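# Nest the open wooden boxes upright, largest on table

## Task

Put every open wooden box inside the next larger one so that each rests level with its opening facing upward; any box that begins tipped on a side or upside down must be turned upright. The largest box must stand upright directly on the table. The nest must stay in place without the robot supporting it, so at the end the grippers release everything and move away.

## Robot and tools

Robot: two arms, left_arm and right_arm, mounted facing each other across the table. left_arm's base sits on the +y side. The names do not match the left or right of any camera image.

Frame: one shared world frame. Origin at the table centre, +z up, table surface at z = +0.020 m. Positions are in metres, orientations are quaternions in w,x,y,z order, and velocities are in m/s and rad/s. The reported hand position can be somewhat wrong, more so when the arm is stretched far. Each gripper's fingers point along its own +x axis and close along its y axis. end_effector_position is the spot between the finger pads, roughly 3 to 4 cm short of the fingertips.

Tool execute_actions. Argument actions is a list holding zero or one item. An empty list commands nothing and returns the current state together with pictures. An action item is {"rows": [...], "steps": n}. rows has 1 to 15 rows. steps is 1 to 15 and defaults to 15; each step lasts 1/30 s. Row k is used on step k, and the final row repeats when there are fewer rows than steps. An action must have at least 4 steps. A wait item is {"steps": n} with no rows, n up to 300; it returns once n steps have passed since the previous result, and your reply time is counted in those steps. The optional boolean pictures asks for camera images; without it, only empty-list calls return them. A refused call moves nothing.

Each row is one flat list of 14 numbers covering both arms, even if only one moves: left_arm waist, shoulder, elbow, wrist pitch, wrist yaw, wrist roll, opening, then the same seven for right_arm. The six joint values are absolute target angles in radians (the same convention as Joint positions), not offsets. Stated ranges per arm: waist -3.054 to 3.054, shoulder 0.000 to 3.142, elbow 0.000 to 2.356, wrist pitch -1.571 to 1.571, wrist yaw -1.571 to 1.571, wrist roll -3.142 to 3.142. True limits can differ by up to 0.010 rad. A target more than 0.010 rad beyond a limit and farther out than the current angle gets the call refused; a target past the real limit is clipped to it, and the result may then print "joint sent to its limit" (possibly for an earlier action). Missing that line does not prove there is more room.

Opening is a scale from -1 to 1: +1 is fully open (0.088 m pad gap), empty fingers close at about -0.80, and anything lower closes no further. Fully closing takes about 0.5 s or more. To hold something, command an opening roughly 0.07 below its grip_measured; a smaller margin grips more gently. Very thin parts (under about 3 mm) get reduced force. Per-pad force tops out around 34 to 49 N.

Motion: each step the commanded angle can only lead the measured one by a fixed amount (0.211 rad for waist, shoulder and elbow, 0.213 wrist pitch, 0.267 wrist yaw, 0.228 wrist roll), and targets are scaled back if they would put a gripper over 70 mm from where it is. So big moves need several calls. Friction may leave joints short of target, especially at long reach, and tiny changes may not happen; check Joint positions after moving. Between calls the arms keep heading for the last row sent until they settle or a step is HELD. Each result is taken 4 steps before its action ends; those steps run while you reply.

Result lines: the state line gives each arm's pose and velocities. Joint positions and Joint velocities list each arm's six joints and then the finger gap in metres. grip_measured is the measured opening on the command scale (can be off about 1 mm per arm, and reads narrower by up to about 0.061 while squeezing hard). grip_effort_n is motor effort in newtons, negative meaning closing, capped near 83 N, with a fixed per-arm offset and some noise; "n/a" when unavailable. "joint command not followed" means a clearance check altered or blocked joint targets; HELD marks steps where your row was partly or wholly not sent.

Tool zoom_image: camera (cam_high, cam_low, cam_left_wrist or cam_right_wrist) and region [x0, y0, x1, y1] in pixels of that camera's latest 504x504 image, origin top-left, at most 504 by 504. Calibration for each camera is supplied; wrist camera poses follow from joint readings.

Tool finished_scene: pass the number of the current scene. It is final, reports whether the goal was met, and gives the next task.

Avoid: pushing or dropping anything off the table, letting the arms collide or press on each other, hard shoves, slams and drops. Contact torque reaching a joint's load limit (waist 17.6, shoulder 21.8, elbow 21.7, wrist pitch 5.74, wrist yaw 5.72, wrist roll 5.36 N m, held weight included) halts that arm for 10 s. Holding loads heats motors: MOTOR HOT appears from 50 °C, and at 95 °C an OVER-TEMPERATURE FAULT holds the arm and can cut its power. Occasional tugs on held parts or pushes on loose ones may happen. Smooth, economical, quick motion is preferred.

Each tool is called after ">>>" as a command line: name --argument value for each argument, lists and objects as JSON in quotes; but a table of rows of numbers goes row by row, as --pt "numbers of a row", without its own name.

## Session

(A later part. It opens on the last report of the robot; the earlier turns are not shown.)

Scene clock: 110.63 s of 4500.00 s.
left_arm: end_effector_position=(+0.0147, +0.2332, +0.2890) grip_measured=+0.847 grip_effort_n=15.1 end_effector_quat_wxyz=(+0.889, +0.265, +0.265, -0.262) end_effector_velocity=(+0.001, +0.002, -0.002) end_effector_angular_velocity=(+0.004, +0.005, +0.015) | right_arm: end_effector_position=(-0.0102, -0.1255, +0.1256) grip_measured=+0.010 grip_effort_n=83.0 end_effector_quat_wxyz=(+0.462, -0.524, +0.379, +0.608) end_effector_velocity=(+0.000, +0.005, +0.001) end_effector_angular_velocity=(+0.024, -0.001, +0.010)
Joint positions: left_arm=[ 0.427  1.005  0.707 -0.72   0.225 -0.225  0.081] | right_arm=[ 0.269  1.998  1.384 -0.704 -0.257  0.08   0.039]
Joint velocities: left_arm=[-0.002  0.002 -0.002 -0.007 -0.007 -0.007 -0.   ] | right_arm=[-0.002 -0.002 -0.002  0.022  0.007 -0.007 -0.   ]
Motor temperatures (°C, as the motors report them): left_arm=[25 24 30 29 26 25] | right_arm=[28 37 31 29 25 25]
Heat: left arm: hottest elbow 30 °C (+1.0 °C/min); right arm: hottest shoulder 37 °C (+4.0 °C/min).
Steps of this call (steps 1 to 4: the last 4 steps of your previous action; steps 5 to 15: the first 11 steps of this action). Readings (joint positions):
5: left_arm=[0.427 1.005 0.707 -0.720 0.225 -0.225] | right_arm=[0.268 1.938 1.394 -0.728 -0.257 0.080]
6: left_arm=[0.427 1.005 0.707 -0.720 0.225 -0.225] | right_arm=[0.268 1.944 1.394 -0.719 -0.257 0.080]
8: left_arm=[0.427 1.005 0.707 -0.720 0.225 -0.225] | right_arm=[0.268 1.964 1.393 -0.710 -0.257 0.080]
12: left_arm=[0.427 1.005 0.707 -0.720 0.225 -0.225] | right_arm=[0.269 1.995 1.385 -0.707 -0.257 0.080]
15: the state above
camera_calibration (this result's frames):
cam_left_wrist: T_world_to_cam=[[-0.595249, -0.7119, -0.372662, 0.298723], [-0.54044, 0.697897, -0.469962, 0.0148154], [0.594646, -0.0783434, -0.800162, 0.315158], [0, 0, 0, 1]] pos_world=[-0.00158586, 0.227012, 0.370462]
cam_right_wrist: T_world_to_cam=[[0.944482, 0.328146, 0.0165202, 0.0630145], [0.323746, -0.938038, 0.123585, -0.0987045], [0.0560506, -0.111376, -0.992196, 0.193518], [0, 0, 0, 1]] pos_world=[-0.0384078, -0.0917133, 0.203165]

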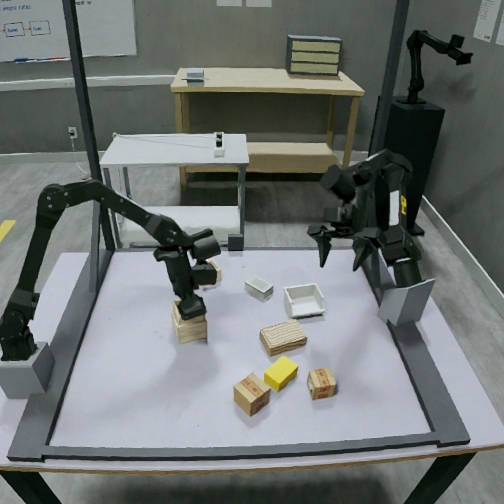

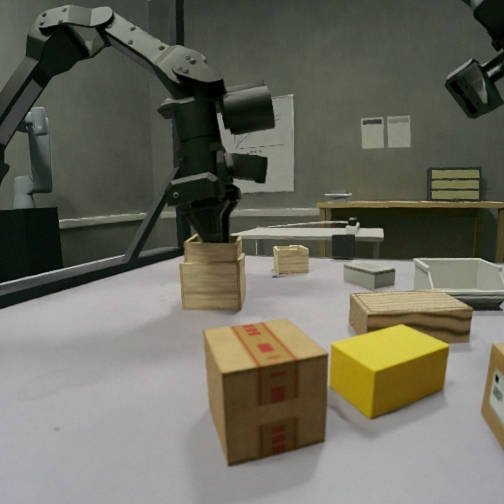

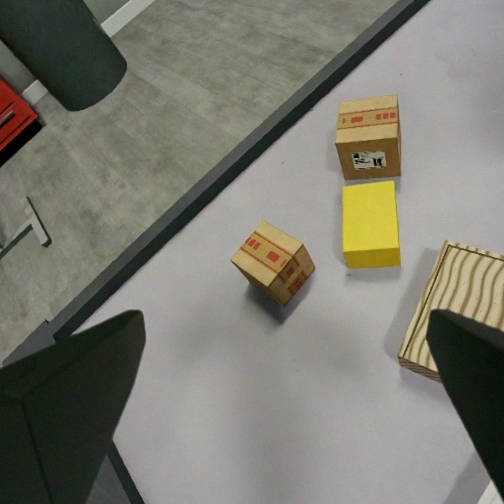

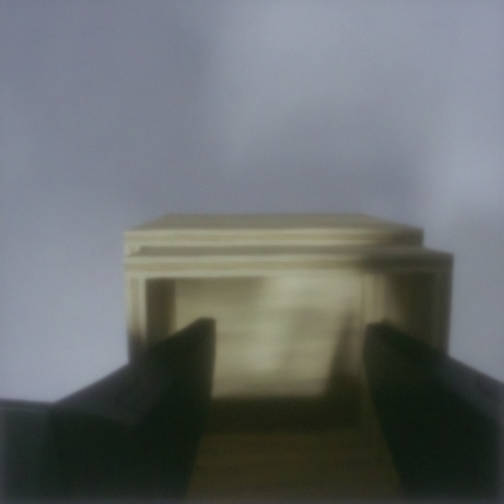

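In. Continue.

>>> execute_actions --actions '[{"rows":[[0.427,1.0,0.7,-0.718,0.225,-0.225,0.85,0.285,2.07,1.375,-0.64,-0.26,0.08,0.12]],"steps":15}]'

>>> execute_actions --actions '[{"rows":[[0.427,1.0,0.7,-0.718,0.225,-0.225,0.85,0.285,2.07,1.375,-0.64,-0.26,0.08,-0.5]],"steps":15}]' --pictures true

Scene clock: 111.13 s of 4500.00 s.
left_arm: end_effector_position=(+0.0147, +0.2332, +0.2890) grip_measured=+0.847 grip_effort_n=15.6 end_effector_quat_wxyz=(+0.889, +0.265, +0.265, -0.262) end_effector_velocity=(+0.001, +0.003, -0.000) end_effector_angular_velocity=(+0.004, -0.009, +0.021) | right_arm: end_effector_position=(-0.0113, -0.1199, +0.1039) grip_measured=+0.010 grip_effort_n=83.0 end_effector_quat_wxyz=(+0.457, -0.527, +0.376, +0.610) end_effector_velocity=(-0.002, +0.004, +0.003) end_effector_angular_velocity=(+0.023, +0.012, +0.028)
Joint positions: left_arm=[ 0.427  1.005  0.707 -0.72   0.225 -0.225  0.081] | right_arm=[ 0.282  2.056  1.383 -0.645 -0.257  0.08   0.039]
Joint velocities: left_arm=[-0.002 -0.002 -0.002 -0.007 -0.022 -0.007 -0.   ] | right_arm=[-0.002 -0.007 -0.002  0.022 -0.007 -0.022 -0.   ]
Motor temperatures (°C, as the motors report them): left_arm=[25 24 30 29 26 25] | right_arm=[28 37 31 29 25 25]
Heat: left arm: hottest elbow 30 °C (+1.0 °C/min); right arm: hottest shoulder 37 °C (+3.0 °C/min).
Steps of this call (steps 1 to 4: the last 4 steps of your previous action; steps 5 to 15: the first 11 steps of this action). Readings (joint positions):
5: left_arm=[0.427 1.005 0.707 -0.720 0.225 -0.225] | right_arm=[0.269 2.004 1.384 -0.699 -0.257 0.080]
6: left_arm=[0.427 1.005 0.707 -0.720 0.225 -0.225] | right_arm=[0.271 2.011 1.384 -0.681 -0.257 0.080]
8: left_arm=[0.427 1.005 0.707 -0.720 0.225 -0.225] | right_arm=[0.276 2.030 1.384 -0.658 -0.257 0.080]
12: left_arm=[0.427 1.005 0.707 -0.720 0.225 -0.225] | right_arm=[0.282 2.056 1.383 -0.649 -0.257 0.080]
15: the state above

Scene clock: 111.63 s of 4500.00 s.
left_arm: end_effector_position=(+0.0147, +0.2332, +0.2890) grip_measured=+0.847 grip_effort_n=15.1 end_effector_quat_wxyz=(+0.889, +0.265, +0.265, -0.262) end_effector_velocity=(-0.001, -0.002, -0.000) end_effector_angular_velocity=(-0.009, +0.004, -0.006) | right_arm: end_effector_position=(-0.0115, -0.1194, +0.1040) grip_measured=-0.470 grip_effort_n=-15.1 end_effector_quat_wxyz=(+0.457, -0.526, +0.376, +0.611) end_effector_velocity=(+0.002, -0.004, -0.001) end_effector_angular_velocity=(-0.017, -0.017, +0.017)
Joint positions: left_arm=[ 0.427  1.005  0.707 -0.72   0.225 -0.225  0.081] | right_arm=[ 0.282  2.056  1.383 -0.642 -0.257  0.08   0.016]
Joint velocities: left_arm=[-0.002 -0.002 -0.002  0.007  0.007 -0.007 -0.001] | right_arm=[ 0.002  0.002  0.002 -0.022  0.007 -0.022 -0.012]
Motor temperatures (°C, as the motors report them): left_arm=[25 24 30 29 26 25] | right_arm=[28 37 31 29 25 25]
Heat: left arm: hottest elbow 30 °C (+1.0 °C/min); right arm: hottest shoulder 37 °C (+3.0 °C/min).
Steps of this call (steps 1 to 4: the last 4 steps of your previous action; steps 5 to 15: the first 11 steps of this action). Readings (joint positions):
5: left_arm=[0.427 1.005 0.707 -0.720 0.225 -0.225] | right_arm=[0.282 2.056 1.383 -0.643 -0.257 0.080]
6: left_arm=[0.427 1.005 0.707 -0.720 0.225 -0.225] | right_arm=[0.282 2.056 1.383 -0.643 -0.257 0.080]
8: left_arm=[0.427 1.005 0.707 -0.720 0.225 -0.225] | right_arm=[0.282 2.056 1.383 -0.642 -0.257 0.080]
12: left_arm=[0.427 1.005 0.707 -0.720 0.225 -0.225] | right_arm=[0.282 2.056 1.383 -0.642 -0.257 0.080]
15: the state above
camera_calibration (this result's frames):
cam_left_wrist: T_world_to_cam=[[-0.595249, -0.7119, -0.372662, 0.298723], [-0.54044, 0.697897, -0.469962, 0.0148154], [0.594646, -0.0783434, -0.800162, 0.315158], [0, 0, 0, 1]] pos_world=[-0.00158586, 0.227012, 0.370462]
cam_right_wrist: T_world_to_cam=[[0.940061, 0.340656, 0.0154237, 0.0642056], [0.336249, -0.933529, 0.124335, -0.0891956], [0.0567541, -0.111697, -0.99212, 0.172826], [0, 0, 0, 1]] pos_world=[-0.0401739, -0.0858346, 0.181564]

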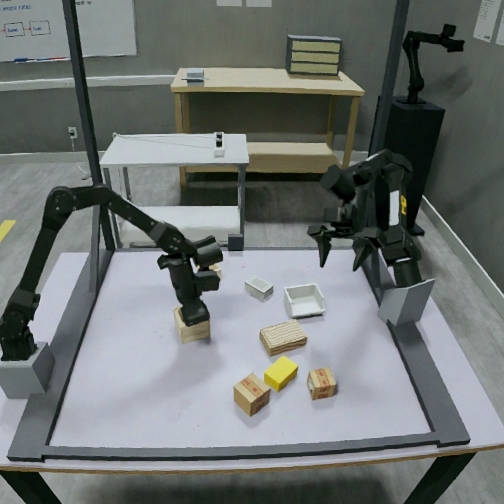

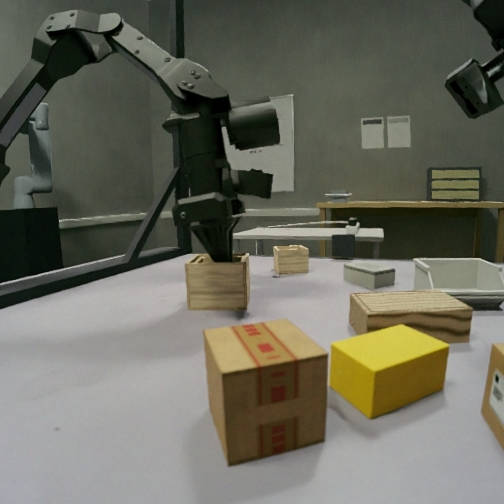

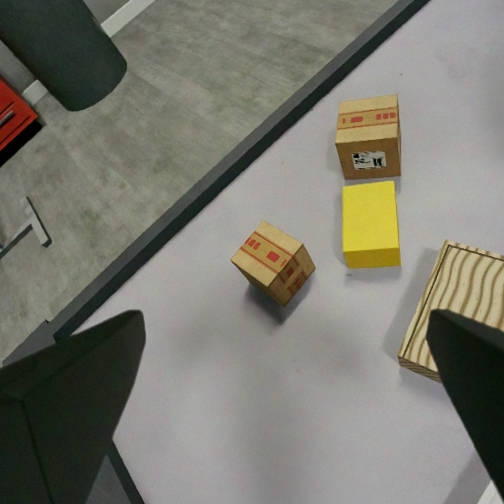

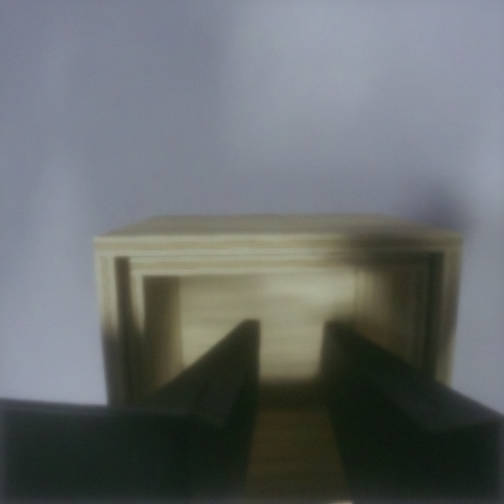

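>>> execute_actions --actions '[{"rows":[[0.427,1.0,0.7,-0.718,0.225,-0.225,0.85,0.285,1.85,1.4,-0.75,-0.26,0.08,-0.7]],"steps":15}]'

>>> execute_actions --actions '[{"rows":[[0.427,1.0,0.7,-0.718,0.225,-0.225,0.85,0.66,2.05,1.95,-0.95,-0.13,-0.2,-0.7]],"steps":15}]'

>>> execute_actions --actions '[{"rows":[[0.427,1.0,0.7,-0.718,0.225,-0.225,0.85,0.66,2.33,2.24,-0.95,-0.13,-0.3,-0.7]],"steps":15}]'

>>> execute_actions --actions '[{"rows":[[0.427,1.0,0.7,-0.718,0.225,-0.225,0.85,0.66,2.33,2.24,-0.95,-0.13,-0.3,-0.7]],"steps":12}]' --pictures true

Scene clock: 112.23 s of 4500.00 s.
left_arm: end_effector_position=(+0.0147, +0.2332, +0.2890) grip_measured=+0.847 grip_effort_n=15.1 end_effector_quat_wxyz=(+0.889, +0.265, +0.265, -0.262) end_effector_velocity=(-0.001, +0.001, +0.000) end_effector_angular_velocity=(-0.001, -0.001, +0.009) | right_arm: end_effector_position=(-0.0346, -0.1261, +0.1849) grip_measured=-0.688 grip_effort_n=-14.7 end_effector_quat_wxyz=(+0.468, -0.492, +0.338, +0.651) end_effector_velocity=(+0.007, -0.026, -0.008) end_effector_angular_velocity=(-0.121, -0.023, -0.020)
Joint positions: left_arm=[ 0.427  1.005  0.707 -0.72   0.225 -0.225  0.081] | right_arm=[ 0.282  1.85   1.407 -0.741 -0.257  0.08   0.005]
Joint velocities: left_arm=[-0.002 -0.002  0.002 -0.007 -0.007 -0.007 -0.   ] | right_arm=[ 0.002 -0.002 -0.002 -0.125 -0.022 -0.007 -0.004]
Motor temperatures (°C, as the motors report them): left_arm=[25 24 30 29 26 25] | right_arm=[28 37 31 29 25 25]
Heat: left arm: hottest elbow 30 °C (+1.0 °C/min); right arm: hottest shoulder 37 °C (+3.0 °C/min).
Steps of this call (steps 1 to 4: the last 4 steps of your previous action; steps 5 to 7: the robot went on to your last target; steps 8 to 18: the first 11 steps of this action). Readings (joint positions):
8: left_arm=[0.427 1.005 0.707 -0.720 0.225 -0.225] | right_arm=[0.282 2.044 1.383 -0.647 -0.257 0.080]
9: left_arm=[0.427 1.005 0.707 -0.720 0.225 -0.225] | right_arm=[0.282 2.025 1.382 -0.678 -0.257 0.080]
11: left_arm=[0.427 1.005 0.707 -0.720 0.225 -0.225] | right_arm=[0.282 1.965 1.381 -0.712 -0.257 0.080]
15: left_arm=[0.427 1.005 0.707 -0.720 0.225 -0.225] | right_arm=[0.282 1.864 1.403 -0.730 -0.257 0.080]
18: the state above

Scene clock: 112.73 s of 4500.00 s.
left_arm: end_effector_position=(+0.0147, +0.2332, +0.2890) grip_measured=+0.847 grip_effort_n=15.1 end_effector_quat_wxyz=(+0.889, +0.265, +0.265, -0.262) end_effector_velocity=(+0.001, +0.003, +0.001) end_effector_angular_velocity=(-0.009, -0.007, +0.027) | right_arm: end_effector_position=(-0.1760, -0.1523, +0.1747) grip_measured=-0.697 grip_effort_n=-15.1 end_effector_quat_wxyz=(+0.298, -0.613, +0.162, +0.713) end_effector_velocity=(-0.453, +0.017, +0.261) end_effector_angular_velocity=(+0.736, +0.571, +1.036)
Joint positions: left_arm=[ 0.427  1.005  0.707 -0.72   0.225 -0.225  0.081] | right_arm=[ 0.618  2.03   1.792 -0.932 -0.149 -0.174  0.005]
Joint velocities: left_arm=[-0.002 -0.007 -0.002 -0.007 -0.022 -0.022 -0.   ] | right_arm=[ 0.589  0.11   1.311 -0.081  0.081 -0.227 -0.   ]
Motor temperatures (°C, as the motors report them): left_arm=[25 24 30 29 26 25] | right_arm=[28 37 31 29 25 25]
Heat: left arm: hottest elbow 30 °C (+1.0 °C/min); right arm: hottest shoulder 37 °C (+3.0 °C/min).
Steps of this call (steps 1 to 4: the last 4 steps of your previous action; steps 5 to 15: the first 11 steps of this action). Readings (joint positions):
5: left_arm=[0.427 1.005 0.707 -0.720 0.225 -0.225] | right_arm=[0.289 1.864 1.424 -0.776 -0.240 0.051]
6: left_arm=[0.427 1.005 0.707 -0.720 0.225 -0.225] | right_arm=[0.312 1.891 1.467 -0.822 -0.211 0.004]
8: left_arm=[0.427 1.005 0.707 -0.720 0.225 -0.225] | right_arm=[0.385 1.951 1.547 -0.858 -0.185 -0.070]
12: left_arm=[0.427 1.005 0.707 -0.720 0.225 -0.225] | right_arm=[0.537 2.012 1.670 -0.913 -0.160 -0.142]
15: the state above

Scene clock: 113.23 s of 4500.00 s.
left_arm: end_effector_position=(+0.0147, +0.2332, +0.2890) grip_measured=+0.847 grip_effort_n=15.1 end_effector_quat_wxyz=(+0.889, +0.265, +0.265, -0.262) end_effector_velocity=(-0.000, +0.002, +0.000) end_effector_angular_velocity=(-0.004, -0.002, +0.012) | right_arm: end_effector_position=(-0.2373, -0.1024, +0.1552) grip_measured=-0.697 grip_effort_n=-14.7 end_effector_quat_wxyz=(+0.259, -0.603, +0.080, +0.750) end_effector_velocity=(-0.005, +0.017, -0.039) end_effector_angular_velocity=(-0.030, -0.021, +0.045)
Joint positions: left_arm=[ 0.427  1.005  0.707 -0.72   0.225 -0.225  0.081] | right_arm=[ 0.658  2.313  2.199 -0.95  -0.135 -0.293  0.005]
Joint velocities: left_arm=[ 0.002 -0.007 -0.002 -0.007 -0.007 -0.007 -0.   ] | right_arm=[-0.002  0.149  0.125 -0.007 -0.022 -0.051 -0.   ]
Motor temperatures (°C, as the motors report them): left_arm=[25 24 30 29 26 25] | right_arm=[28 37 31 29 25 25]
Heat: left arm: hottest elbow 30 °C (+1.0 °C/min); right arm: hottest shoulder 37 °C (+3.0 °C/min).
Steps of this call (steps 1 to 4: the last 4 steps of your previous action; steps 5 to 15: the first 11 steps of this action). Readings (joint positions):
5: left_arm=[0.427 1.005 0.707 -0.720 0.225 -0.225] | right_arm=[0.659 2.047 1.945 -0.952 -0.140 -0.208]
6: left_arm=[0.427 1.005 0.707 -0.720 0.225 -0.225] | right_arm=[0.659 2.080 1.999 -0.954 -0.139 -0.232]
8: left_arm=[0.427 1.005 0.707 -0.720 0.225 -0.225] | right_arm=[0.658 2.163 2.104 -0.939 -0.137 -0.261]
12: left_arm=[0.427 1.005 0.707 -0.720 0.225 -0.225] | right_arm=[0.658 2.280 2.186 -0.948 -0.135 -0.287]
15: the state above

Scene clock: 113.63 s of 4500.00 s.
left_arm: end_effector_position=(+0.0147, +0.2332, +0.2890) grip_measured=+0.847 grip_effort_n=15.1 end_effector_quat_wxyz=(+0.889, +0.265, +0.265, -0.262) end_effector_velocity=(-0.000, -0.001, +0.001) end_effector_angular_velocity=(-0.008, -0.010, -0.000) | right_arm: end_effector_position=(-0.2435, -0.0985, +0.1635) grip_measured=-0.697 grip_effort_n=-15.1 end_effector_quat_wxyz=(+0.261, -0.593, +0.071, +0.758) end_effector_velocity=(+0.004, +0.000, -0.001) end_effector_angular_velocity=(-0.011, -0.005, -0.001)
Joint positions: left_arm=[ 0.427  1.005  0.707 -0.72   0.225 -0.225  0.081] | right_arm=[ 0.658  2.317  2.232 -0.95  -0.135 -0.298  0.005]
Joint velocities: left_arm=[-0.002 -0.007 -0.002  0.007 -0.007 -0.007 -0.   ] | right_arm=[-0.007 -0.002 -0.007 -0.007 -0.007 -0.007  0.   ]
Motor temperatures (°C, as the motors report them): left_arm=[25 24 30 29 26 25] | right_arm=[28 38 31 29 25 25]
Heat: left arm: hottest elbow 30 °C (+1.0 °C/min); right arm: hottest shoulder 38 °C (+4.0 °C/min).
Steps of this call (steps 1 to 4: the last 4 steps of your previous action; steps 5 to 12: the first 8 steps of this action). Readings (joint positions):
5: left_arm=[0.427 1.005 0.707 -0.720 0.225 -0.225] | right_arm=[0.658 2.317 2.226 -0.950 -0.135 -0.296]
6: left_arm=[0.427 1.005 0.707 -0.720 0.225 -0.225] | right_arm=[0.658 2.317 2.230 -0.950 -0.135 -0.297]
8: left_arm=[0.427 1.005 0.707 -0.720 0.225 -0.225] | right_arm=[0.658 2.317 2.232 -0.950 -0.135 -0.297]
12: the state above
camera_calibration (this result's frames):
cam_left_wrist: T_world_to_cam=[[-0.595249, -0.7119, -0.372662, 0.298723], [-0.54044, 0.697897, -0.469962, 0.0148154], [0.594646, -0.0783434, -0.800162, 0.315158], [0, 0, 0, 1]] pos_world=[-0.00158586, 0.227012, 0.370462]
cam_right_wrist: T_world_to_cam=[[0.441715, 0.874297, 0.201227, 0.175022], [0.892389, -0.451263, 0.00177166, 0.203844], [0.0923551, 0.17879, -0.979543, 0.282564], [0, 0, 0, 1]] pos_world=[-0.285314, -0.111554, 0.241203]

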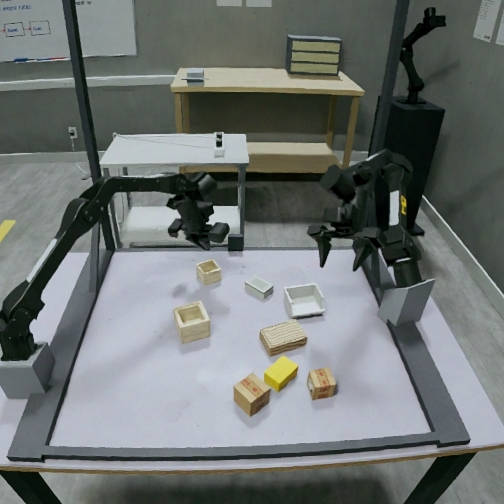

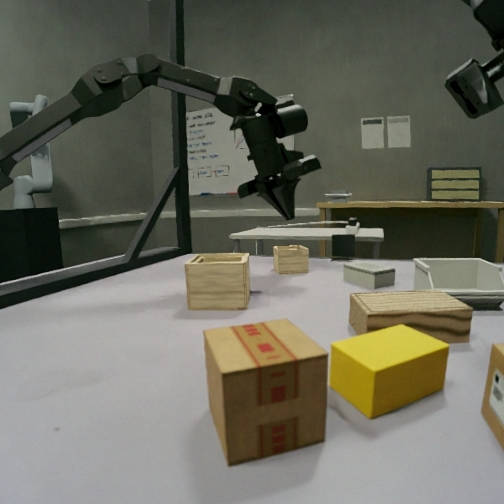

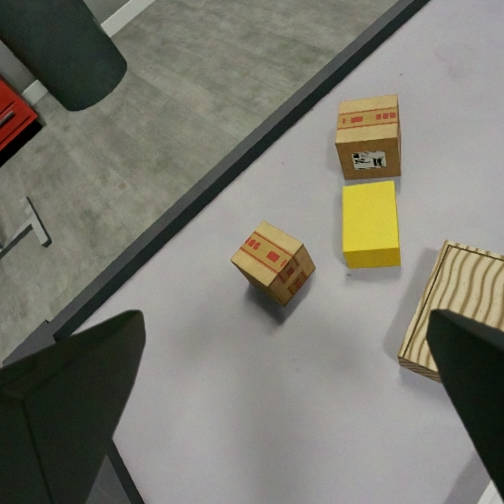

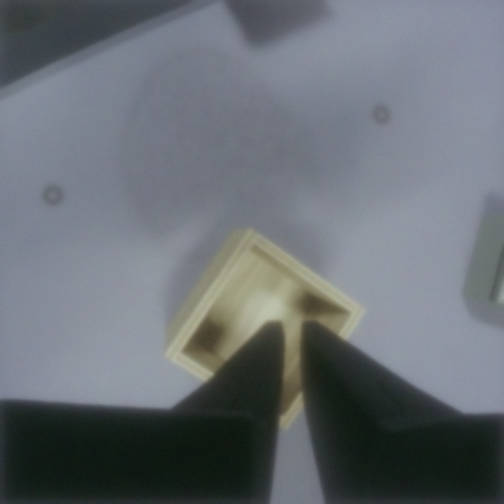

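>>> execute_actions --actions '[{"rows":[[0.427,1.0,0.7,-0.718,0.225,-0.225,0.85,0.66,2.36,2.25,-0.93,-0.13,0.28,-0.7]],"steps":15}]'

>>> execute_actions --actions '[{"rows":[[0.427,1.0,0.7,-0.718,0.225,-0.225,0.85,0.66,2.42,2.255,-0.92,-0.13,0.28,-0.7]],"steps":15}]' --pictures true

Scene clock: 114.17 s of 4500.00 s.
left_arm: end_effector_position=(+0.0147, +0.2332, +0.2890) grip_measured=+0.847 grip_effort_n=15.1 end_effector_quat_wxyz=(+0.889, +0.265, +0.265, -0.262) end_effector_velocity=(+0.000, +0.005, -0.001) end_effector_angular_velocity=(+0.009, -0.003, +0.027) | right_arm: end_effector_position=(-0.2440, -0.0945, +0.1535) grip_measured=-0.697 grip_effort_n=-15.6 end_effector_quat_wxyz=(+0.401, -0.510, +0.258, +0.716) end_effector_velocity=(+0.001, -0.001, -0.001) end_effector_angular_velocity=(-0.108, +0.193, -0.585)
Joint positions: left_arm=[ 0.427  1.005  0.707 -0.72   0.225 -0.225  0.081] | right_arm=[ 0.658  2.342  2.239 -0.934 -0.135  0.206  0.005]
Joint velocities: left_arm=[-0.002 -0.007 -0.002 -0.022 -0.022 -0.007  0.   ] | right_arm=[-0.002  0.002  0.002 -0.007 -0.007  0.623 -0.   ]
Motor temperatures (°C, as the motors report them): left_arm=[25 24 30 29 26 25] | right_arm=[28 38 31 29 25 25]
Heat: left arm: hottest elbow 30 °C (+1.0 °C/min); right arm: hottest shoulder 38 °C (+3.0 °C/min).
Steps of this call (steps 1 to 4: the last 4 steps of your previous action; step 5: the robot went on to your last target; steps 6 to 16: the first 11 steps of this action). Readings (joint positions):
6: left_arm=[0.427 1.005 0.707 -0.720 0.225 -0.225] | right_arm=[0.658 2.319 2.233 -0.950 -0.135 -0.267]
7: left_arm=[0.427 1.005 0.707 -0.720 0.225 -0.225] | right_arm=[0.658 2.322 2.235 -0.945 -0.135 -0.212]
9: left_arm=[0.427 1.005 0.707 -0.720 0.225 -0.225] | right_arm=[0.658 2.329 2.239 -0.937 -0.135 -0.106]
13: left_arm=[0.427 1.005 0.707 -0.720 0.225 -0.225] | right_arm=[0.658 2.339 2.239 -0.935 -0.135 0.104]
16: the state above

Scene clock: 114.67 s of 4500.00 s.
left_arm: end_effector_position=(+0.0147, +0.2332, +0.2890) grip_measured=+0.847 grip_effort_n=15.6 end_effector_quat_wxyz=(+0.889, +0.265, +0.265, -0.262) end_effector_velocity=(-0.001, +0.001, +0.000) end_effector_angular_velocity=(-0.001, -0.001, +0.009) | right_arm: end_effector_position=(-0.2388, -0.0898, +0.1243) grip_measured=-0.697 grip_effort_n=-14.7 end_effector_quat_wxyz=(+0.418, -0.510, +0.290, +0.694) end_effector_velocity=(+0.002, -0.005, -0.001) end_effector_angular_velocity=(-0.029, -0.002, +0.006)
Joint positions: left_arm=[ 0.427  1.005  0.707 -0.72   0.225 -0.225  0.081] | right_arm=[ 0.658  2.406  2.251 -0.921 -0.135  0.277  0.005]
Joint velocities: left_arm=[-0.002 -0.002  0.002 -0.007 -0.007 -0.007 -0.   ] | right_arm=[-0.002 -0.002 -0.002 -0.022 -0.022 -0.007 -0.   ]
Motor temperatures (°C, as the motors report them): left_arm=[25 24 30 29 26 25] | right_arm=[28 38 31 29 25 25]
Heat: left arm: hottest elbow 30 °C (+1.0 °C/min); right arm: hottest shoulder 38 °C (+3.0 °C/min).
Steps of this call (steps 1 to 4: the last 4 steps of your previous action; steps 5 to 15: the first 11 steps of this action). Readings (joint positions):
5: left_arm=[0.427 1.005 0.707 -0.720 0.225 -0.225] | right_arm=[0.658 2.348 2.241 -0.932 -0.135 0.261]
6: left_arm=[0.427 1.005 0.707 -0.720 0.225 -0.225] | right_arm=[0.658 2.355 2.246 -0.927 -0.135 0.265]
8: left_arm=[0.427 1.005 0.707 -0.720 0.225 -0.225] | right_arm=[0.658 2.371 2.251 -0.921 -0.135 0.271]
12: left_arm=[0.427 1.005 0.707 -0.720 0.225 -0.225] | right_arm=[0.658 2.401 2.251 -0.921 -0.135 0.276]
15: the state above
camera_calibration (this result's frames):
cam_left_wrist: T_world_to_cam=[[-0.595249, -0.7119, -0.372662, 0.298723], [-0.54044, 0.697897, -0.469962, 0.0148154], [0.594646, -0.0783434, -0.800162, 0.315158], [0, 0, 0, 1]] pos_world=[-0.00158586, 0.227012, 0.370462]
cam_right_wrist: T_world_to_cam=[[0.854046, 0.519667, 0.0234812, 0.261987], [0.520164, -0.853633, -0.0272234, 0.082176], [0.00589726, 0.0354641, -0.999354, 0.211067], [0, 0, 0, 1]] pos_world=[-0.267739, -0.0734831, 0.207016]

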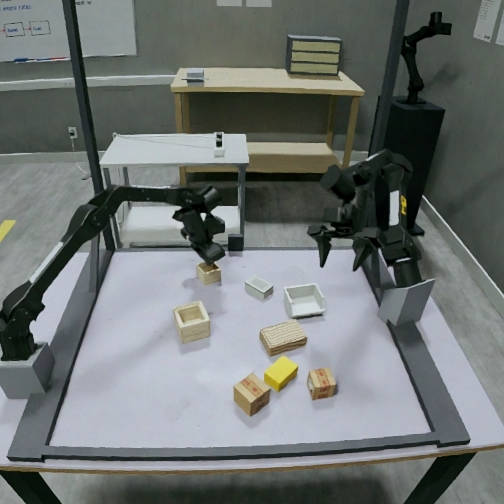

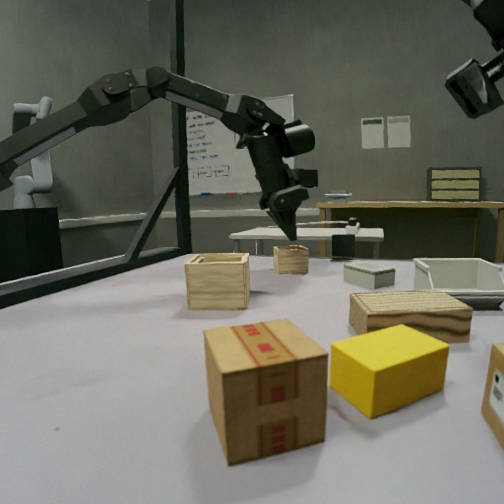

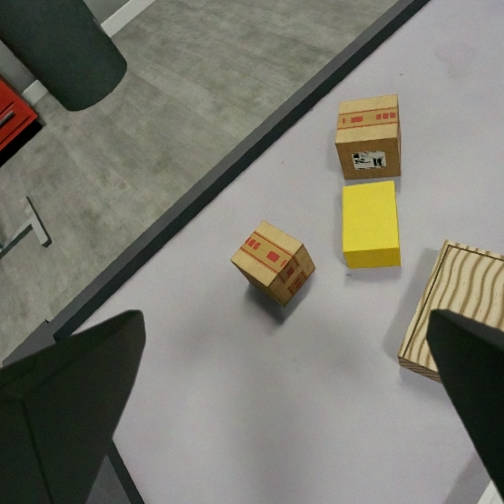

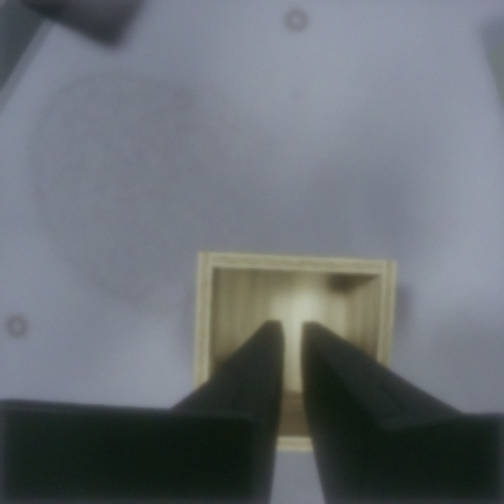

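>>> execute_actions --actions '[{"rows":[[0.427,1.0,0.7,-0.718,0.225,-0.225,0.85,0.66,2.52,2.26,-0.86,-0.13,0.31,-0.7]],"steps":15}]' --pictures true

Scene clock: 115.17 s of 4500.00 s.
left_arm: end_effector_position=(+0.0147, +0.2332, +0.2890) grip_measured=+0.847 grip_effort_n=15.1 end_effector_quat_wxyz=(+0.889, +0.265, +0.265, -0.262) end_effector_velocity=(-0.002, -0.003, -0.001) end_effector_angular_velocity=(-0.001, +0.010, -0.025) | right_arm: end_effector_position=(-0.2313, -0.0809, +0.0764) grip_measured=-0.697 grip_effort_n=-15.1 end_effector_quat_wxyz=(+0.425, -0.516, +0.307, +0.677) end_effector_velocity=(-0.007, +0.004, +0.003) end_effector_angular_velocity=(+0.011, +0.041, +0.005)
Joint positions: left_arm=[ 0.427  1.005  0.707 -0.72   0.225 -0.225  0.081] | right_arm=[ 0.658  2.509  2.262 -0.866 -0.135  0.307  0.005]
Joint velocities: left_arm=[-0.002 -0.002 -0.002  0.007  0.022  0.007 -0.   ] | right_arm=[-0.002 -0.002 -0.002  0.037 -0.022  0.007  0.   ]
Motor temperatures (°C, as the motors report them): left_arm=[25 24 30 29 26 25] | right_arm=[28 38 31 29 25 25]
Heat: left arm: hottest elbow 30 °C (+1.0 °C/min); right arm: hottest shoulder 38 °C (+3.0 °C/min).
Steps of this call (steps 1 to 4: the last 4 steps of your previous action; steps 5 to 15: the first 11 steps of this action). Readings (joint positions):
5: left_arm=[0.427 1.005 0.707 -0.720 0.225 -0.225] | right_arm=[0.658 2.415 2.251 -0.918 -0.135 0.282]
6: left_arm=[0.427 1.005 0.707 -0.720 0.225 -0.225] | right_arm=[0.658 2.427 2.256 -0.897 -0.135 0.289]
8: left_arm=[0.427 1.005 0.707 -0.720 0.225 -0.225] | right_arm=[0.658 2.454 2.262 -0.877 -0.135 0.297]
12: left_arm=[0.427 1.005 0.707 -0.720 0.225 -0.225] | right_arm=[0.658 2.501 2.262 -0.871 -0.135 0.305]
15: the state above
camera_calibration (this result's frames):
cam_left_wrist: T_world_to_cam=[[-0.595249, -0.7119, -0.372662, 0.298723], [-0.54044, 0.697897, -0.469962, 0.0148154], [0.594646, -0.0783434, -0.800162, 0.315158], [0, 0, 0, 1]] pos_world=[-0.00158586, 0.227012, 0.370462]
cam_right_wrist: T_world_to_cam=[[0.872427, 0.488254, 0.0218952, 0.253896], [0.488217, -0.872691, 0.00735501, 0.0730417], [0.0226989, 0.00427293, -0.999733, 0.164274], [0, 0, 0, 1]] pos_world=[-0.260895, -0.060925, 0.158134]

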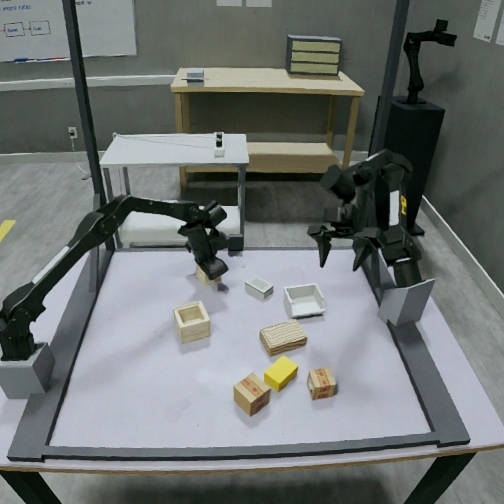

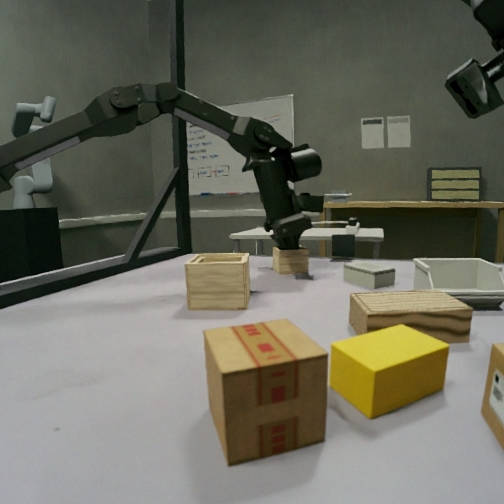

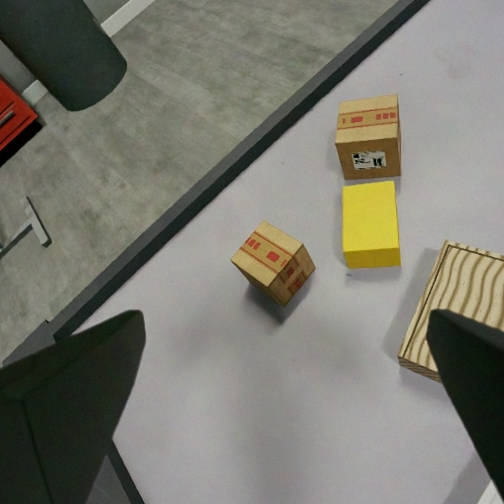

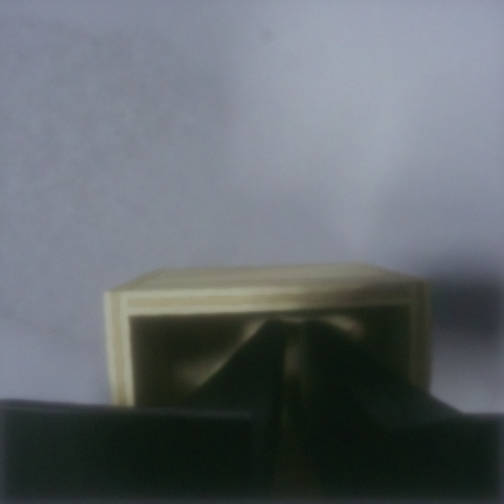

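>>> execute_actions --actions '[{"rows":[[0.427,1.0,0.7,-0.718,0.225,-0.225,0.85,0.66,2.47,2.25,-0.88,-0.13,0.31,-0.7]],"steps":12}]'

>>> execute_actions --actions '[{"rows":[[0.427,1.0,0.7,-0.718,0.225,-0.225,0.85,0.66,2.47,2.25,-0.88,-0.13,0.31,-0.12]],"steps":15}]'

>>> execute_actions --actions '[{"rows":[[0.427,1.0,0.7,-0.718,0.225,-0.225,0.85,0.66,2.2,2.05,-0.95,-0.13,0.31,-0.12]],"steps":15}]' --pictures true

Scene clock: 115.63 s of 4500.00 s.
left_arm: end_effector_position=(+0.0147, +0.2332, +0.2890) grip_measured=+0.847 grip_effort_n=15.6 end_effector_quat_wxyz=(+0.889, +0.265, +0.265, -0.262) end_effector_velocity=(+0.001, +0.001, +0.003) end_effector_angular_velocity=(-0.016, -0.017, +0.018) | right_arm: end_effector_position=(-0.2345, -0.0817, +0.0886) grip_measured=-0.697 grip_effort_n=-14.7 end_effector_quat_wxyz=(+0.426, -0.511, +0.305, +0.682) end_effector_velocity=(-0.018, -0.001, +0.051) end_effector_angular_velocity=(+0.052, +0.071, +0.032)
Joint positions: left_arm=[ 0.427  1.005  0.707 -0.72   0.225 -0.225  0.081] | right_arm=[ 0.658  2.485  2.262 -0.875 -0.135  0.308  0.005]
Joint velocities: left_arm=[-0.002 -0.007 -0.002  0.007 -0.022 -0.022 -0.   ] | right_arm=[-0.002 -0.095  0.002 -0.007 -0.022 -0.007 -0.   ]
Motor temperatures (°C, as the motors report them): left_arm=[25 24 30 29 26 25] | right_arm=[28 38 31 29 25 25]
Heat: left arm: hottest elbow 30 °C (+1.0 °C/min); right arm: hottest shoulder 38 °C (+3.0 °C/min).
Steps of this call (steps 1 to 4: the last 4 steps of your previous action; steps 5 to 6: the robot went on to your last target; steps 7 to 14: the first 8 steps of this action). Readings (joint positions):
7: left_arm=[0.427 1.005 0.707 -0.720 0.225 -0.225] | right_arm=[0.658 2.509 2.262 -0.862 -0.135 0.308]
8: left_arm=[0.427 1.005 0.707 -0.720 0.225 -0.225] | right_arm=[0.658 2.508 2.262 -0.866 -0.135 0.308]
10: left_arm=[0.427 1.005 0.707 -0.720 0.225 -0.225] | right_arm=[0.658 2.501 2.262 -0.872 -0.135 0.308]
14: the state above

Scene clock: 116.13 s of 4500.00 s.
left_arm: end_effector_position=(+0.0147, +0.2332, +0.2890) grip_measured=+0.847 grip_effort_n=15.1 end_effector_quat_wxyz=(+0.889, +0.265, +0.265, -0.262) end_effector_velocity=(+0.001, +0.001, -0.001) end_effector_angular_velocity=(+0.007, -0.009, -0.003) | right_arm: end_effector_position=(-0.2351, -0.0820, +0.0917) grip_measured=-0.158 grip_effort_n=83.0 end_effector_quat_wxyz=(+0.426, -0.510, +0.304, +0.683) end_effector_velocity=(+0.004, -0.003, -0.000) end_effector_angular_velocity=(-0.028, -0.001, +0.001)
Joint positions: left_arm=[ 0.427  1.005  0.707 -0.72   0.225 -0.225  0.081] | right_arm=[ 0.658  2.479  2.262 -0.878 -0.134  0.308  0.031]
Joint velocities: left_arm=[-0.002 -0.002 -0.007  0.007 -0.007  0.007  0.   ] | right_arm=[-0.007 -0.002 -0.002 -0.022 -0.022 -0.007  0.007]
Motor temperatures (°C, as the motors report them): left_arm=[25 24 30 29 26 25] | right_arm=[28 38 31 29 25 25]
Heat: left arm: hottest elbow 30 °C (+1.0 °C/min); right arm: hottest shoulder 38 °C (+3.0 °C/min).
Steps of this call (steps 1 to 4: the last 4 steps of your previous action; steps 5 to 15: the first 11 steps of this action). Readings (joint positions):
5: left_arm=[0.427 1.005 0.707 -0.720 0.225 -0.225] | right_arm=[0.658 2.479 2.262 -0.877 -0.135 0.308]
6: left_arm=[0.427 1.005 0.707 -0.720 0.225 -0.225] | right_arm=[0.658 2.479 2.262 -0.877 -0.135 0.308]
8: left_arm=[0.427 1.005 0.707 -0.720 0.225 -0.225] | right_arm=[0.658 2.479 2.262 -0.878 -0.135 0.308]
12: left_arm=[0.427 1.005 0.707 -0.720 0.225 -0.225] | right_arm=[0.658 2.479 2.262 -0.878 -0.135 0.308]
15: the state above

Scene clock: 116.63 s of 4500.00 s.
left_arm: end_effector_position=(+0.0147, +0.2332, +0.2890) grip_measured=+0.847 grip_effort_n=15.1 end_effector_quat_wxyz=(+0.889, +0.265, +0.265, -0.262) end_effector_velocity=(-0.002, +0.000, -0.003) end_effector_angular_velocity=(+0.001, +0.014, -0.001) | right_arm: end_effector_position=(-0.2293, -0.1191, +0.1765) grip_measured=-0.156 grip_effort_n=83.0 end_effector_quat_wxyz=(+0.426, -0.497, +0.297, +0.695) end_effector_velocity=(-0.009, -0.022, +0.090) end_effector_angular_velocity=(+0.082, +0.072, +0.048)
Joint positions: left_arm=[ 0.427  1.005  0.707 -0.72   0.225 -0.225  0.081] | right_arm=[ 0.658  2.201  2.083 -0.94  -0.133  0.308  0.031]
Joint velocities: left_arm=[-0.007 -0.002 -0.002 -0.007  0.007 -0.007 -0.   ] | right_arm=[-0.002 -0.203 -0.022 -0.066 -0.007 -0.022 -0.   ]
Motor temperatures (°C, as the motors report them): left_arm=[25 24 30 29 26 25] | right_arm=[28 39 31 29 25 25]
Heat: left arm: hottest elbow 30 °C (+1.0 °C/min); right arm: hottest shoulder 39 °C (+4.0 °C/min).
Steps of this call (steps 1 to 4: the last 4 steps of your previous action; steps 5 to 15: the first 11 steps of this action). Readings (joint positions):
5: left_arm=[0.427 1.005 0.707 -0.720 0.225 -0.225] | right_arm=[0.658 2.460 2.241 -0.870 -0.134 0.308]
6: left_arm=[0.427 1.005 0.707 -0.720 0.225 -0.225] | right_arm=[0.658 2.425 2.191 -0.897 -0.133 0.308]
8: left_arm=[0.427 1.005 0.707 -0.720 0.225 -0.225] | right_arm=[0.658 2.351 2.115 -0.940 -0.133 0.308]
12: left_arm=[0.427 1.005 0.707 -0.720 0.225 -0.225] | right_arm=[0.658 2.243 2.084 -0.939 -0.133 0.308]
15: the state above
camera_calibration (this result's frames):
cam_left_wrist: T_world_to_cam=[[-0.595249, -0.7119, -0.372662, 0.298723], [-0.54044, 0.697897, -0.469962, 0.0148154], [0.594646, -0.0783434, -0.800162, 0.315158], [0, 0, 0, 1]] pos_world=[-0.00158586, 0.227012, 0.370462]
cam_right_wrist: T_world_to_cam=[[0.867275, 0.497703, 0.01125, 0.270502], [0.497657, -0.866158, -0.0459105, 0.050326], [-0.0131055, 0.0454157, -0.998882, 0.260968], [0, 0, 0, 1]] pos_world=[-0.256225, -0.102892, 0.259944]

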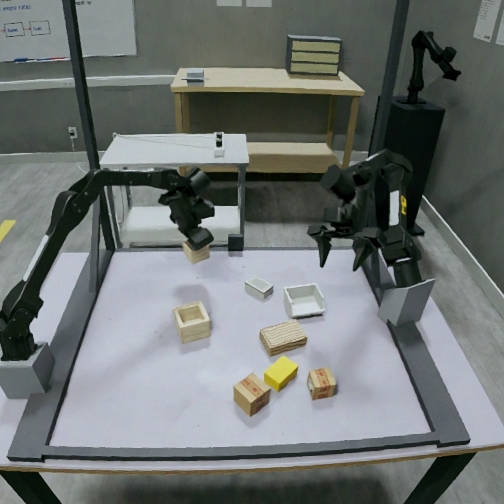

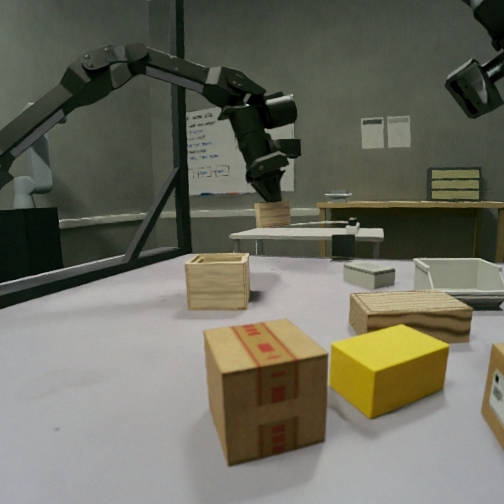

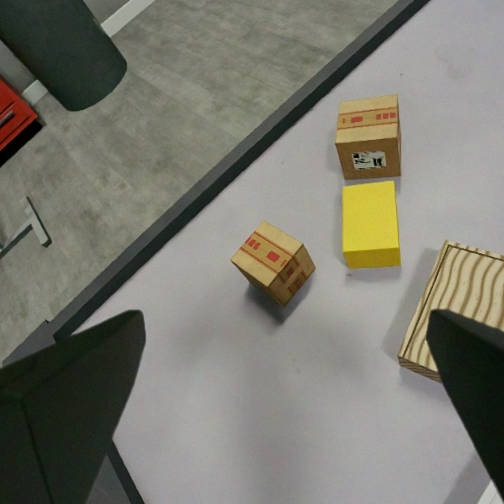

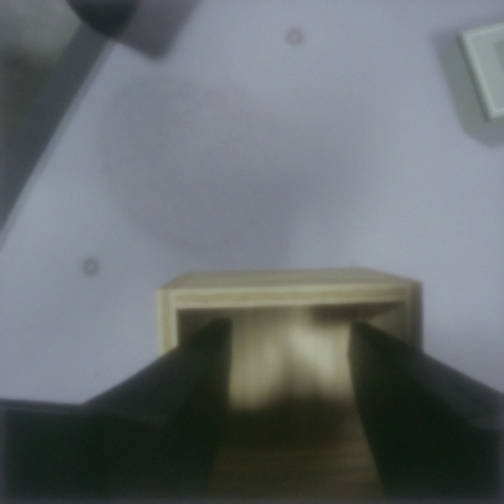

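>>> execute_actions --actions '[{"rows":[[0.427,1.0,0.7,-0.718,0.225,-0.225,0.85,0.45,1.9,1.6,-0.8,-0.2,0.2,-0.12]],"steps":15}]'

>>> execute_actions --actions '[{"rows":[[0.427,1.0,0.7,-0.718,0.225,-0.225,0.85,0.275,1.87,1.38,-0.70,-0.3,0.08,-0.12]],"steps":15}]'

>>> execute_actions --actions '[{"rows":[[0.427,1.0,0.7,-0.718,0.225,-0.225,0.85,0.275,1.87,1.38,-0.70,-0.3,0.08,-0.12]],"steps":10}]' --pictures true

Scene clock: 117.23 s of 4500.00 s.
left_arm: end_effector_position=(+0.0147, +0.2332, +0.2890) grip_measured=+0.847 grip_effort_n=15.1 end_effector_quat_wxyz=(+0.889, +0.265, +0.265, -0.262) end_effector_velocity=(-0.000, +0.002, -0.001) end_effector_angular_velocity=(+0.001, +0.002, +0.012) | right_arm: end_effector_position=(-0.1222, -0.1093, +0.2228) grip_measured=-0.156 grip_effort_n=83.0 end_effector_quat_wxyz=(+0.471, -0.462, +0.303, +0.688) end_effector_velocity=(+0.103, -0.096, -0.119) end_effector_angular_velocity=(-0.361, -0.142, -0.046)
Joint positions: left_arm=[ 0.427  1.005  0.707 -0.72   0.225 -0.225  0.081] | right_arm=[ 0.439  1.912  1.688 -0.813 -0.185  0.211  0.031]
Joint velocities: left_arm=[-0.002 -0.002 -0.002 -0.007 -0.007 -0.007 -0.   ] | right_arm=[-0.051 -0.178 -0.642  0.066 -0.095 -0.081 -0.   ]
Motor temperatures (°C, as the motors report them): left_arm=[25 24 30 29 26 25] | right_arm=[28 39 31 28 25 25]
Heat: left arm: hottest elbow 30 °C (+1.0 °C/min); right arm: hottest shoulder 39 °C (+3.0 °C/min).
Steps of this call (steps 1 to 4: the last 4 steps of your previous action; steps 5 to 7: the robot went on to your last target; steps 8 to 18: the first 11 steps of this action). Readings (joint positions):
8: left_arm=[0.427 1.005 0.707 -0.720 0.225 -0.225] | right_arm=[0.655 2.186 2.047 -0.934 -0.139 0.299]
9: left_arm=[0.427 1.005 0.707 -0.720 0.225 -0.225] | right_arm=[0.642 2.165 2.014 -0.910 -0.152 0.283]
11: left_arm=[0.427 1.005 0.707 -0.720 0.225 -0.225] | right_arm=[0.594 2.111 1.948 -0.880 -0.164 0.258]
15: left_arm=[0.427 1.005 0.707 -0.720 0.225 -0.225] | right_arm=[0.475 1.969 1.781 -0.826 -0.178 0.222]
18: the state above

Scene clock: 117.73 s of 4500.00 s.
left_arm: end_effector_position=(+0.0147, +0.2332, +0.2890) grip_measured=+0.847 grip_effort_n=15.1 end_effector_quat_wxyz=(+0.889, +0.265, +0.265, -0.262) end_effector_velocity=(-0.001, +0.004, -0.003) end_effector_angular_velocity=(+0.019, +0.006, +0.012) | right_arm: end_effector_position=(-0.0330, -0.1210, +0.1739) grip_measured=-0.156 grip_effort_n=83.0 end_effector_quat_wxyz=(+0.463, -0.484, +0.352, +0.653) end_effector_velocity=(-0.036, -0.010, -0.007) end_effector_angular_velocity=(-0.022, +0.102, +0.153)
Joint positions: left_arm=[ 0.427  1.005  0.707 -0.72   0.225 -0.225  0.081] | right_arm=[ 0.271  1.882  1.4   -0.707 -0.288  0.088  0.031]
Joint velocities: left_arm=[-0.002 -0.002 -0.002 -0.022 -0.007  0.007  0.   ] | right_arm=[ 0.046 -0.002 -0.017  0.051 -0.125 -0.066 -0.   ]
Motor temperatures (°C, as the motors report them): left_arm=[25 24 30 29 26 25] | right_arm=[28 39 31 28 25 25]
Heat: left arm: hottest elbow 30 °C (+1.0 °C/min); right arm: hottest shoulder 39 °C (+3.0 °C/min).
Steps of this call (steps 1 to 4: the last 4 steps of your previous action; steps 5 to 15: the first 11 steps of this action). Readings (joint positions):
5: left_arm=[0.427 1.005 0.707 -0.720 0.225 -0.225] | right_arm=[0.445 1.908 1.604 -0.789 -0.211 0.187]
6: left_arm=[0.427 1.005 0.707 -0.720 0.225 -0.225] | right_arm=[0.427 1.898 1.568 -0.760 -0.240 0.162]
8: left_arm=[0.427 1.005 0.707 -0.720 0.225 -0.225] | right_arm=[0.370 1.883 1.501 -0.742 -0.259 0.130]
12: left_arm=[0.427 1.005 0.707 -0.720 0.225 -0.225] | right_arm=[0.277 1.882 1.413 -0.721 -0.275 0.098]
15: the state above

Scene clock: 118.07 s of 4500.00 s.
left_arm: end_effector_position=(+0.0147, +0.2332, +0.2890) grip_measured=+0.847 grip_effort_n=15.1 end_effector_quat_wxyz=(+0.889, +0.265, +0.265, -0.262) end_effector_velocity=(-0.002, +0.000, -0.003) end_effector_angular_velocity=(+0.001, +0.014, -0.001) | right_arm: end_effector_position=(-0.0347, -0.1231, +0.1721) grip_measured=-0.156 grip_effort_n=83.0 end_effector_quat_wxyz=(+0.458, -0.486, +0.352, +0.656) end_effector_velocity=(+0.003, +0.001, +0.002) end_effector_angular_velocity=(+0.012, -0.006, +0.000)
Joint positions: left_arm=[ 0.427  1.005  0.707 -0.72   0.225 -0.225  0.081] | right_arm=[ 0.275  1.88   1.393 -0.703 -0.295  0.082  0.031]
Joint velocities: left_arm=[-0.007 -0.002 -0.002 -0.007  0.007 -0.007 -0.   ] | right_arm=[-0.007 -0.007 -0.007  0.007  0.007 -0.007 -0.   ]
Motor temperatures (°C, as the motors report them): left_arm=[25 24 30 29 26 25] | right_arm=[28 39 31 28 25 25]
Heat: left arm: hottest elbow 30 °C (+1.0 °C/min); right arm: hottest shoulder 39 °C (+3.0 °C/min).
Steps of this call (steps 1 to 4: the last 4 steps of your previous action; steps 5 to 10: the first 6 steps of this action). Readings (joint positions):
5: left_arm=[0.427 1.005 0.707 -0.720 0.225 -0.225] | right_arm=[0.275 1.880 1.396 -0.704 -0.294 0.084]
6: left_arm=[0.427 1.005 0.707 -0.720 0.225 -0.225] | right_arm=[0.275 1.880 1.395 -0.703 -0.294 0.083]
8: left_arm=[0.427 1.005 0.707 -0.720 0.225 -0.225] | right_arm=[0.275 1.880 1.394 -0.703 -0.294 0.083]
10: the state above
camera_calibration (this result's frames):
cam_left_wrist: T_world_to_cam=[[-0.595249, -0.7119, -0.372662, 0.298723], [-0.54044, 0.697897, -0.469962, 0.0148154], [0.594646, -0.0783434, -0.800162, 0.315158], [0, 0, 0, 1]] pos_world=[-0.00158586, 0.227012, 0.370462]
cam_right_wrist: T_world_to_cam=[[0.927361, 0.373734, -0.018035, 0.0955606], [0.373865, -0.927473, 0.00440469, -0.0706882], [-0.0150808, -0.0108274, -0.999828, 0.252491], [0, 0, 0, 1]] pos_world=[-0.0583836, -0.0985418, 0.254482]

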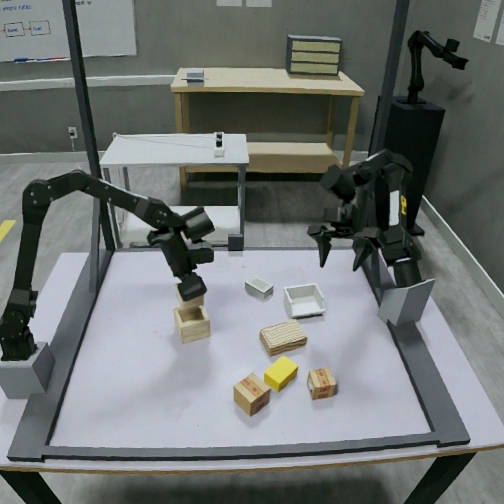

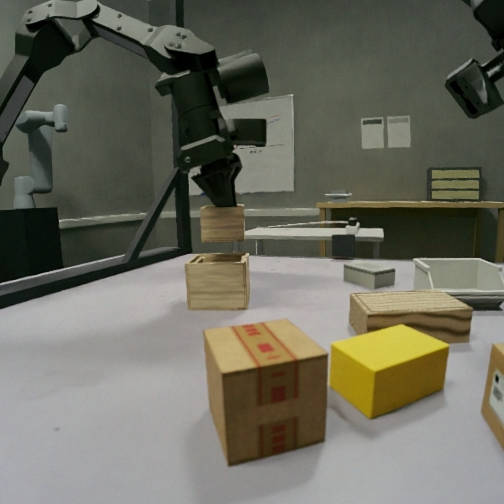

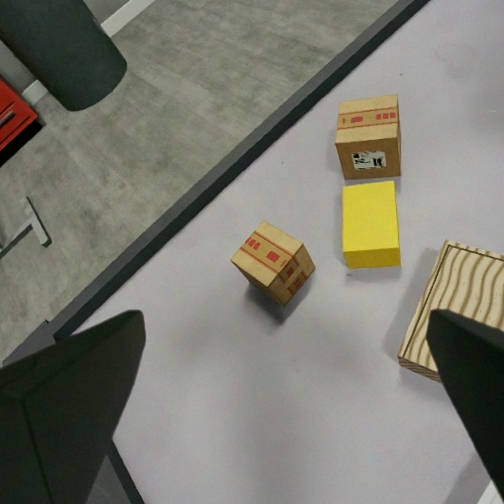

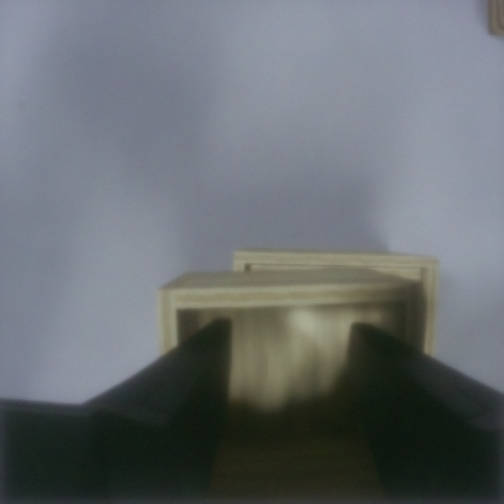

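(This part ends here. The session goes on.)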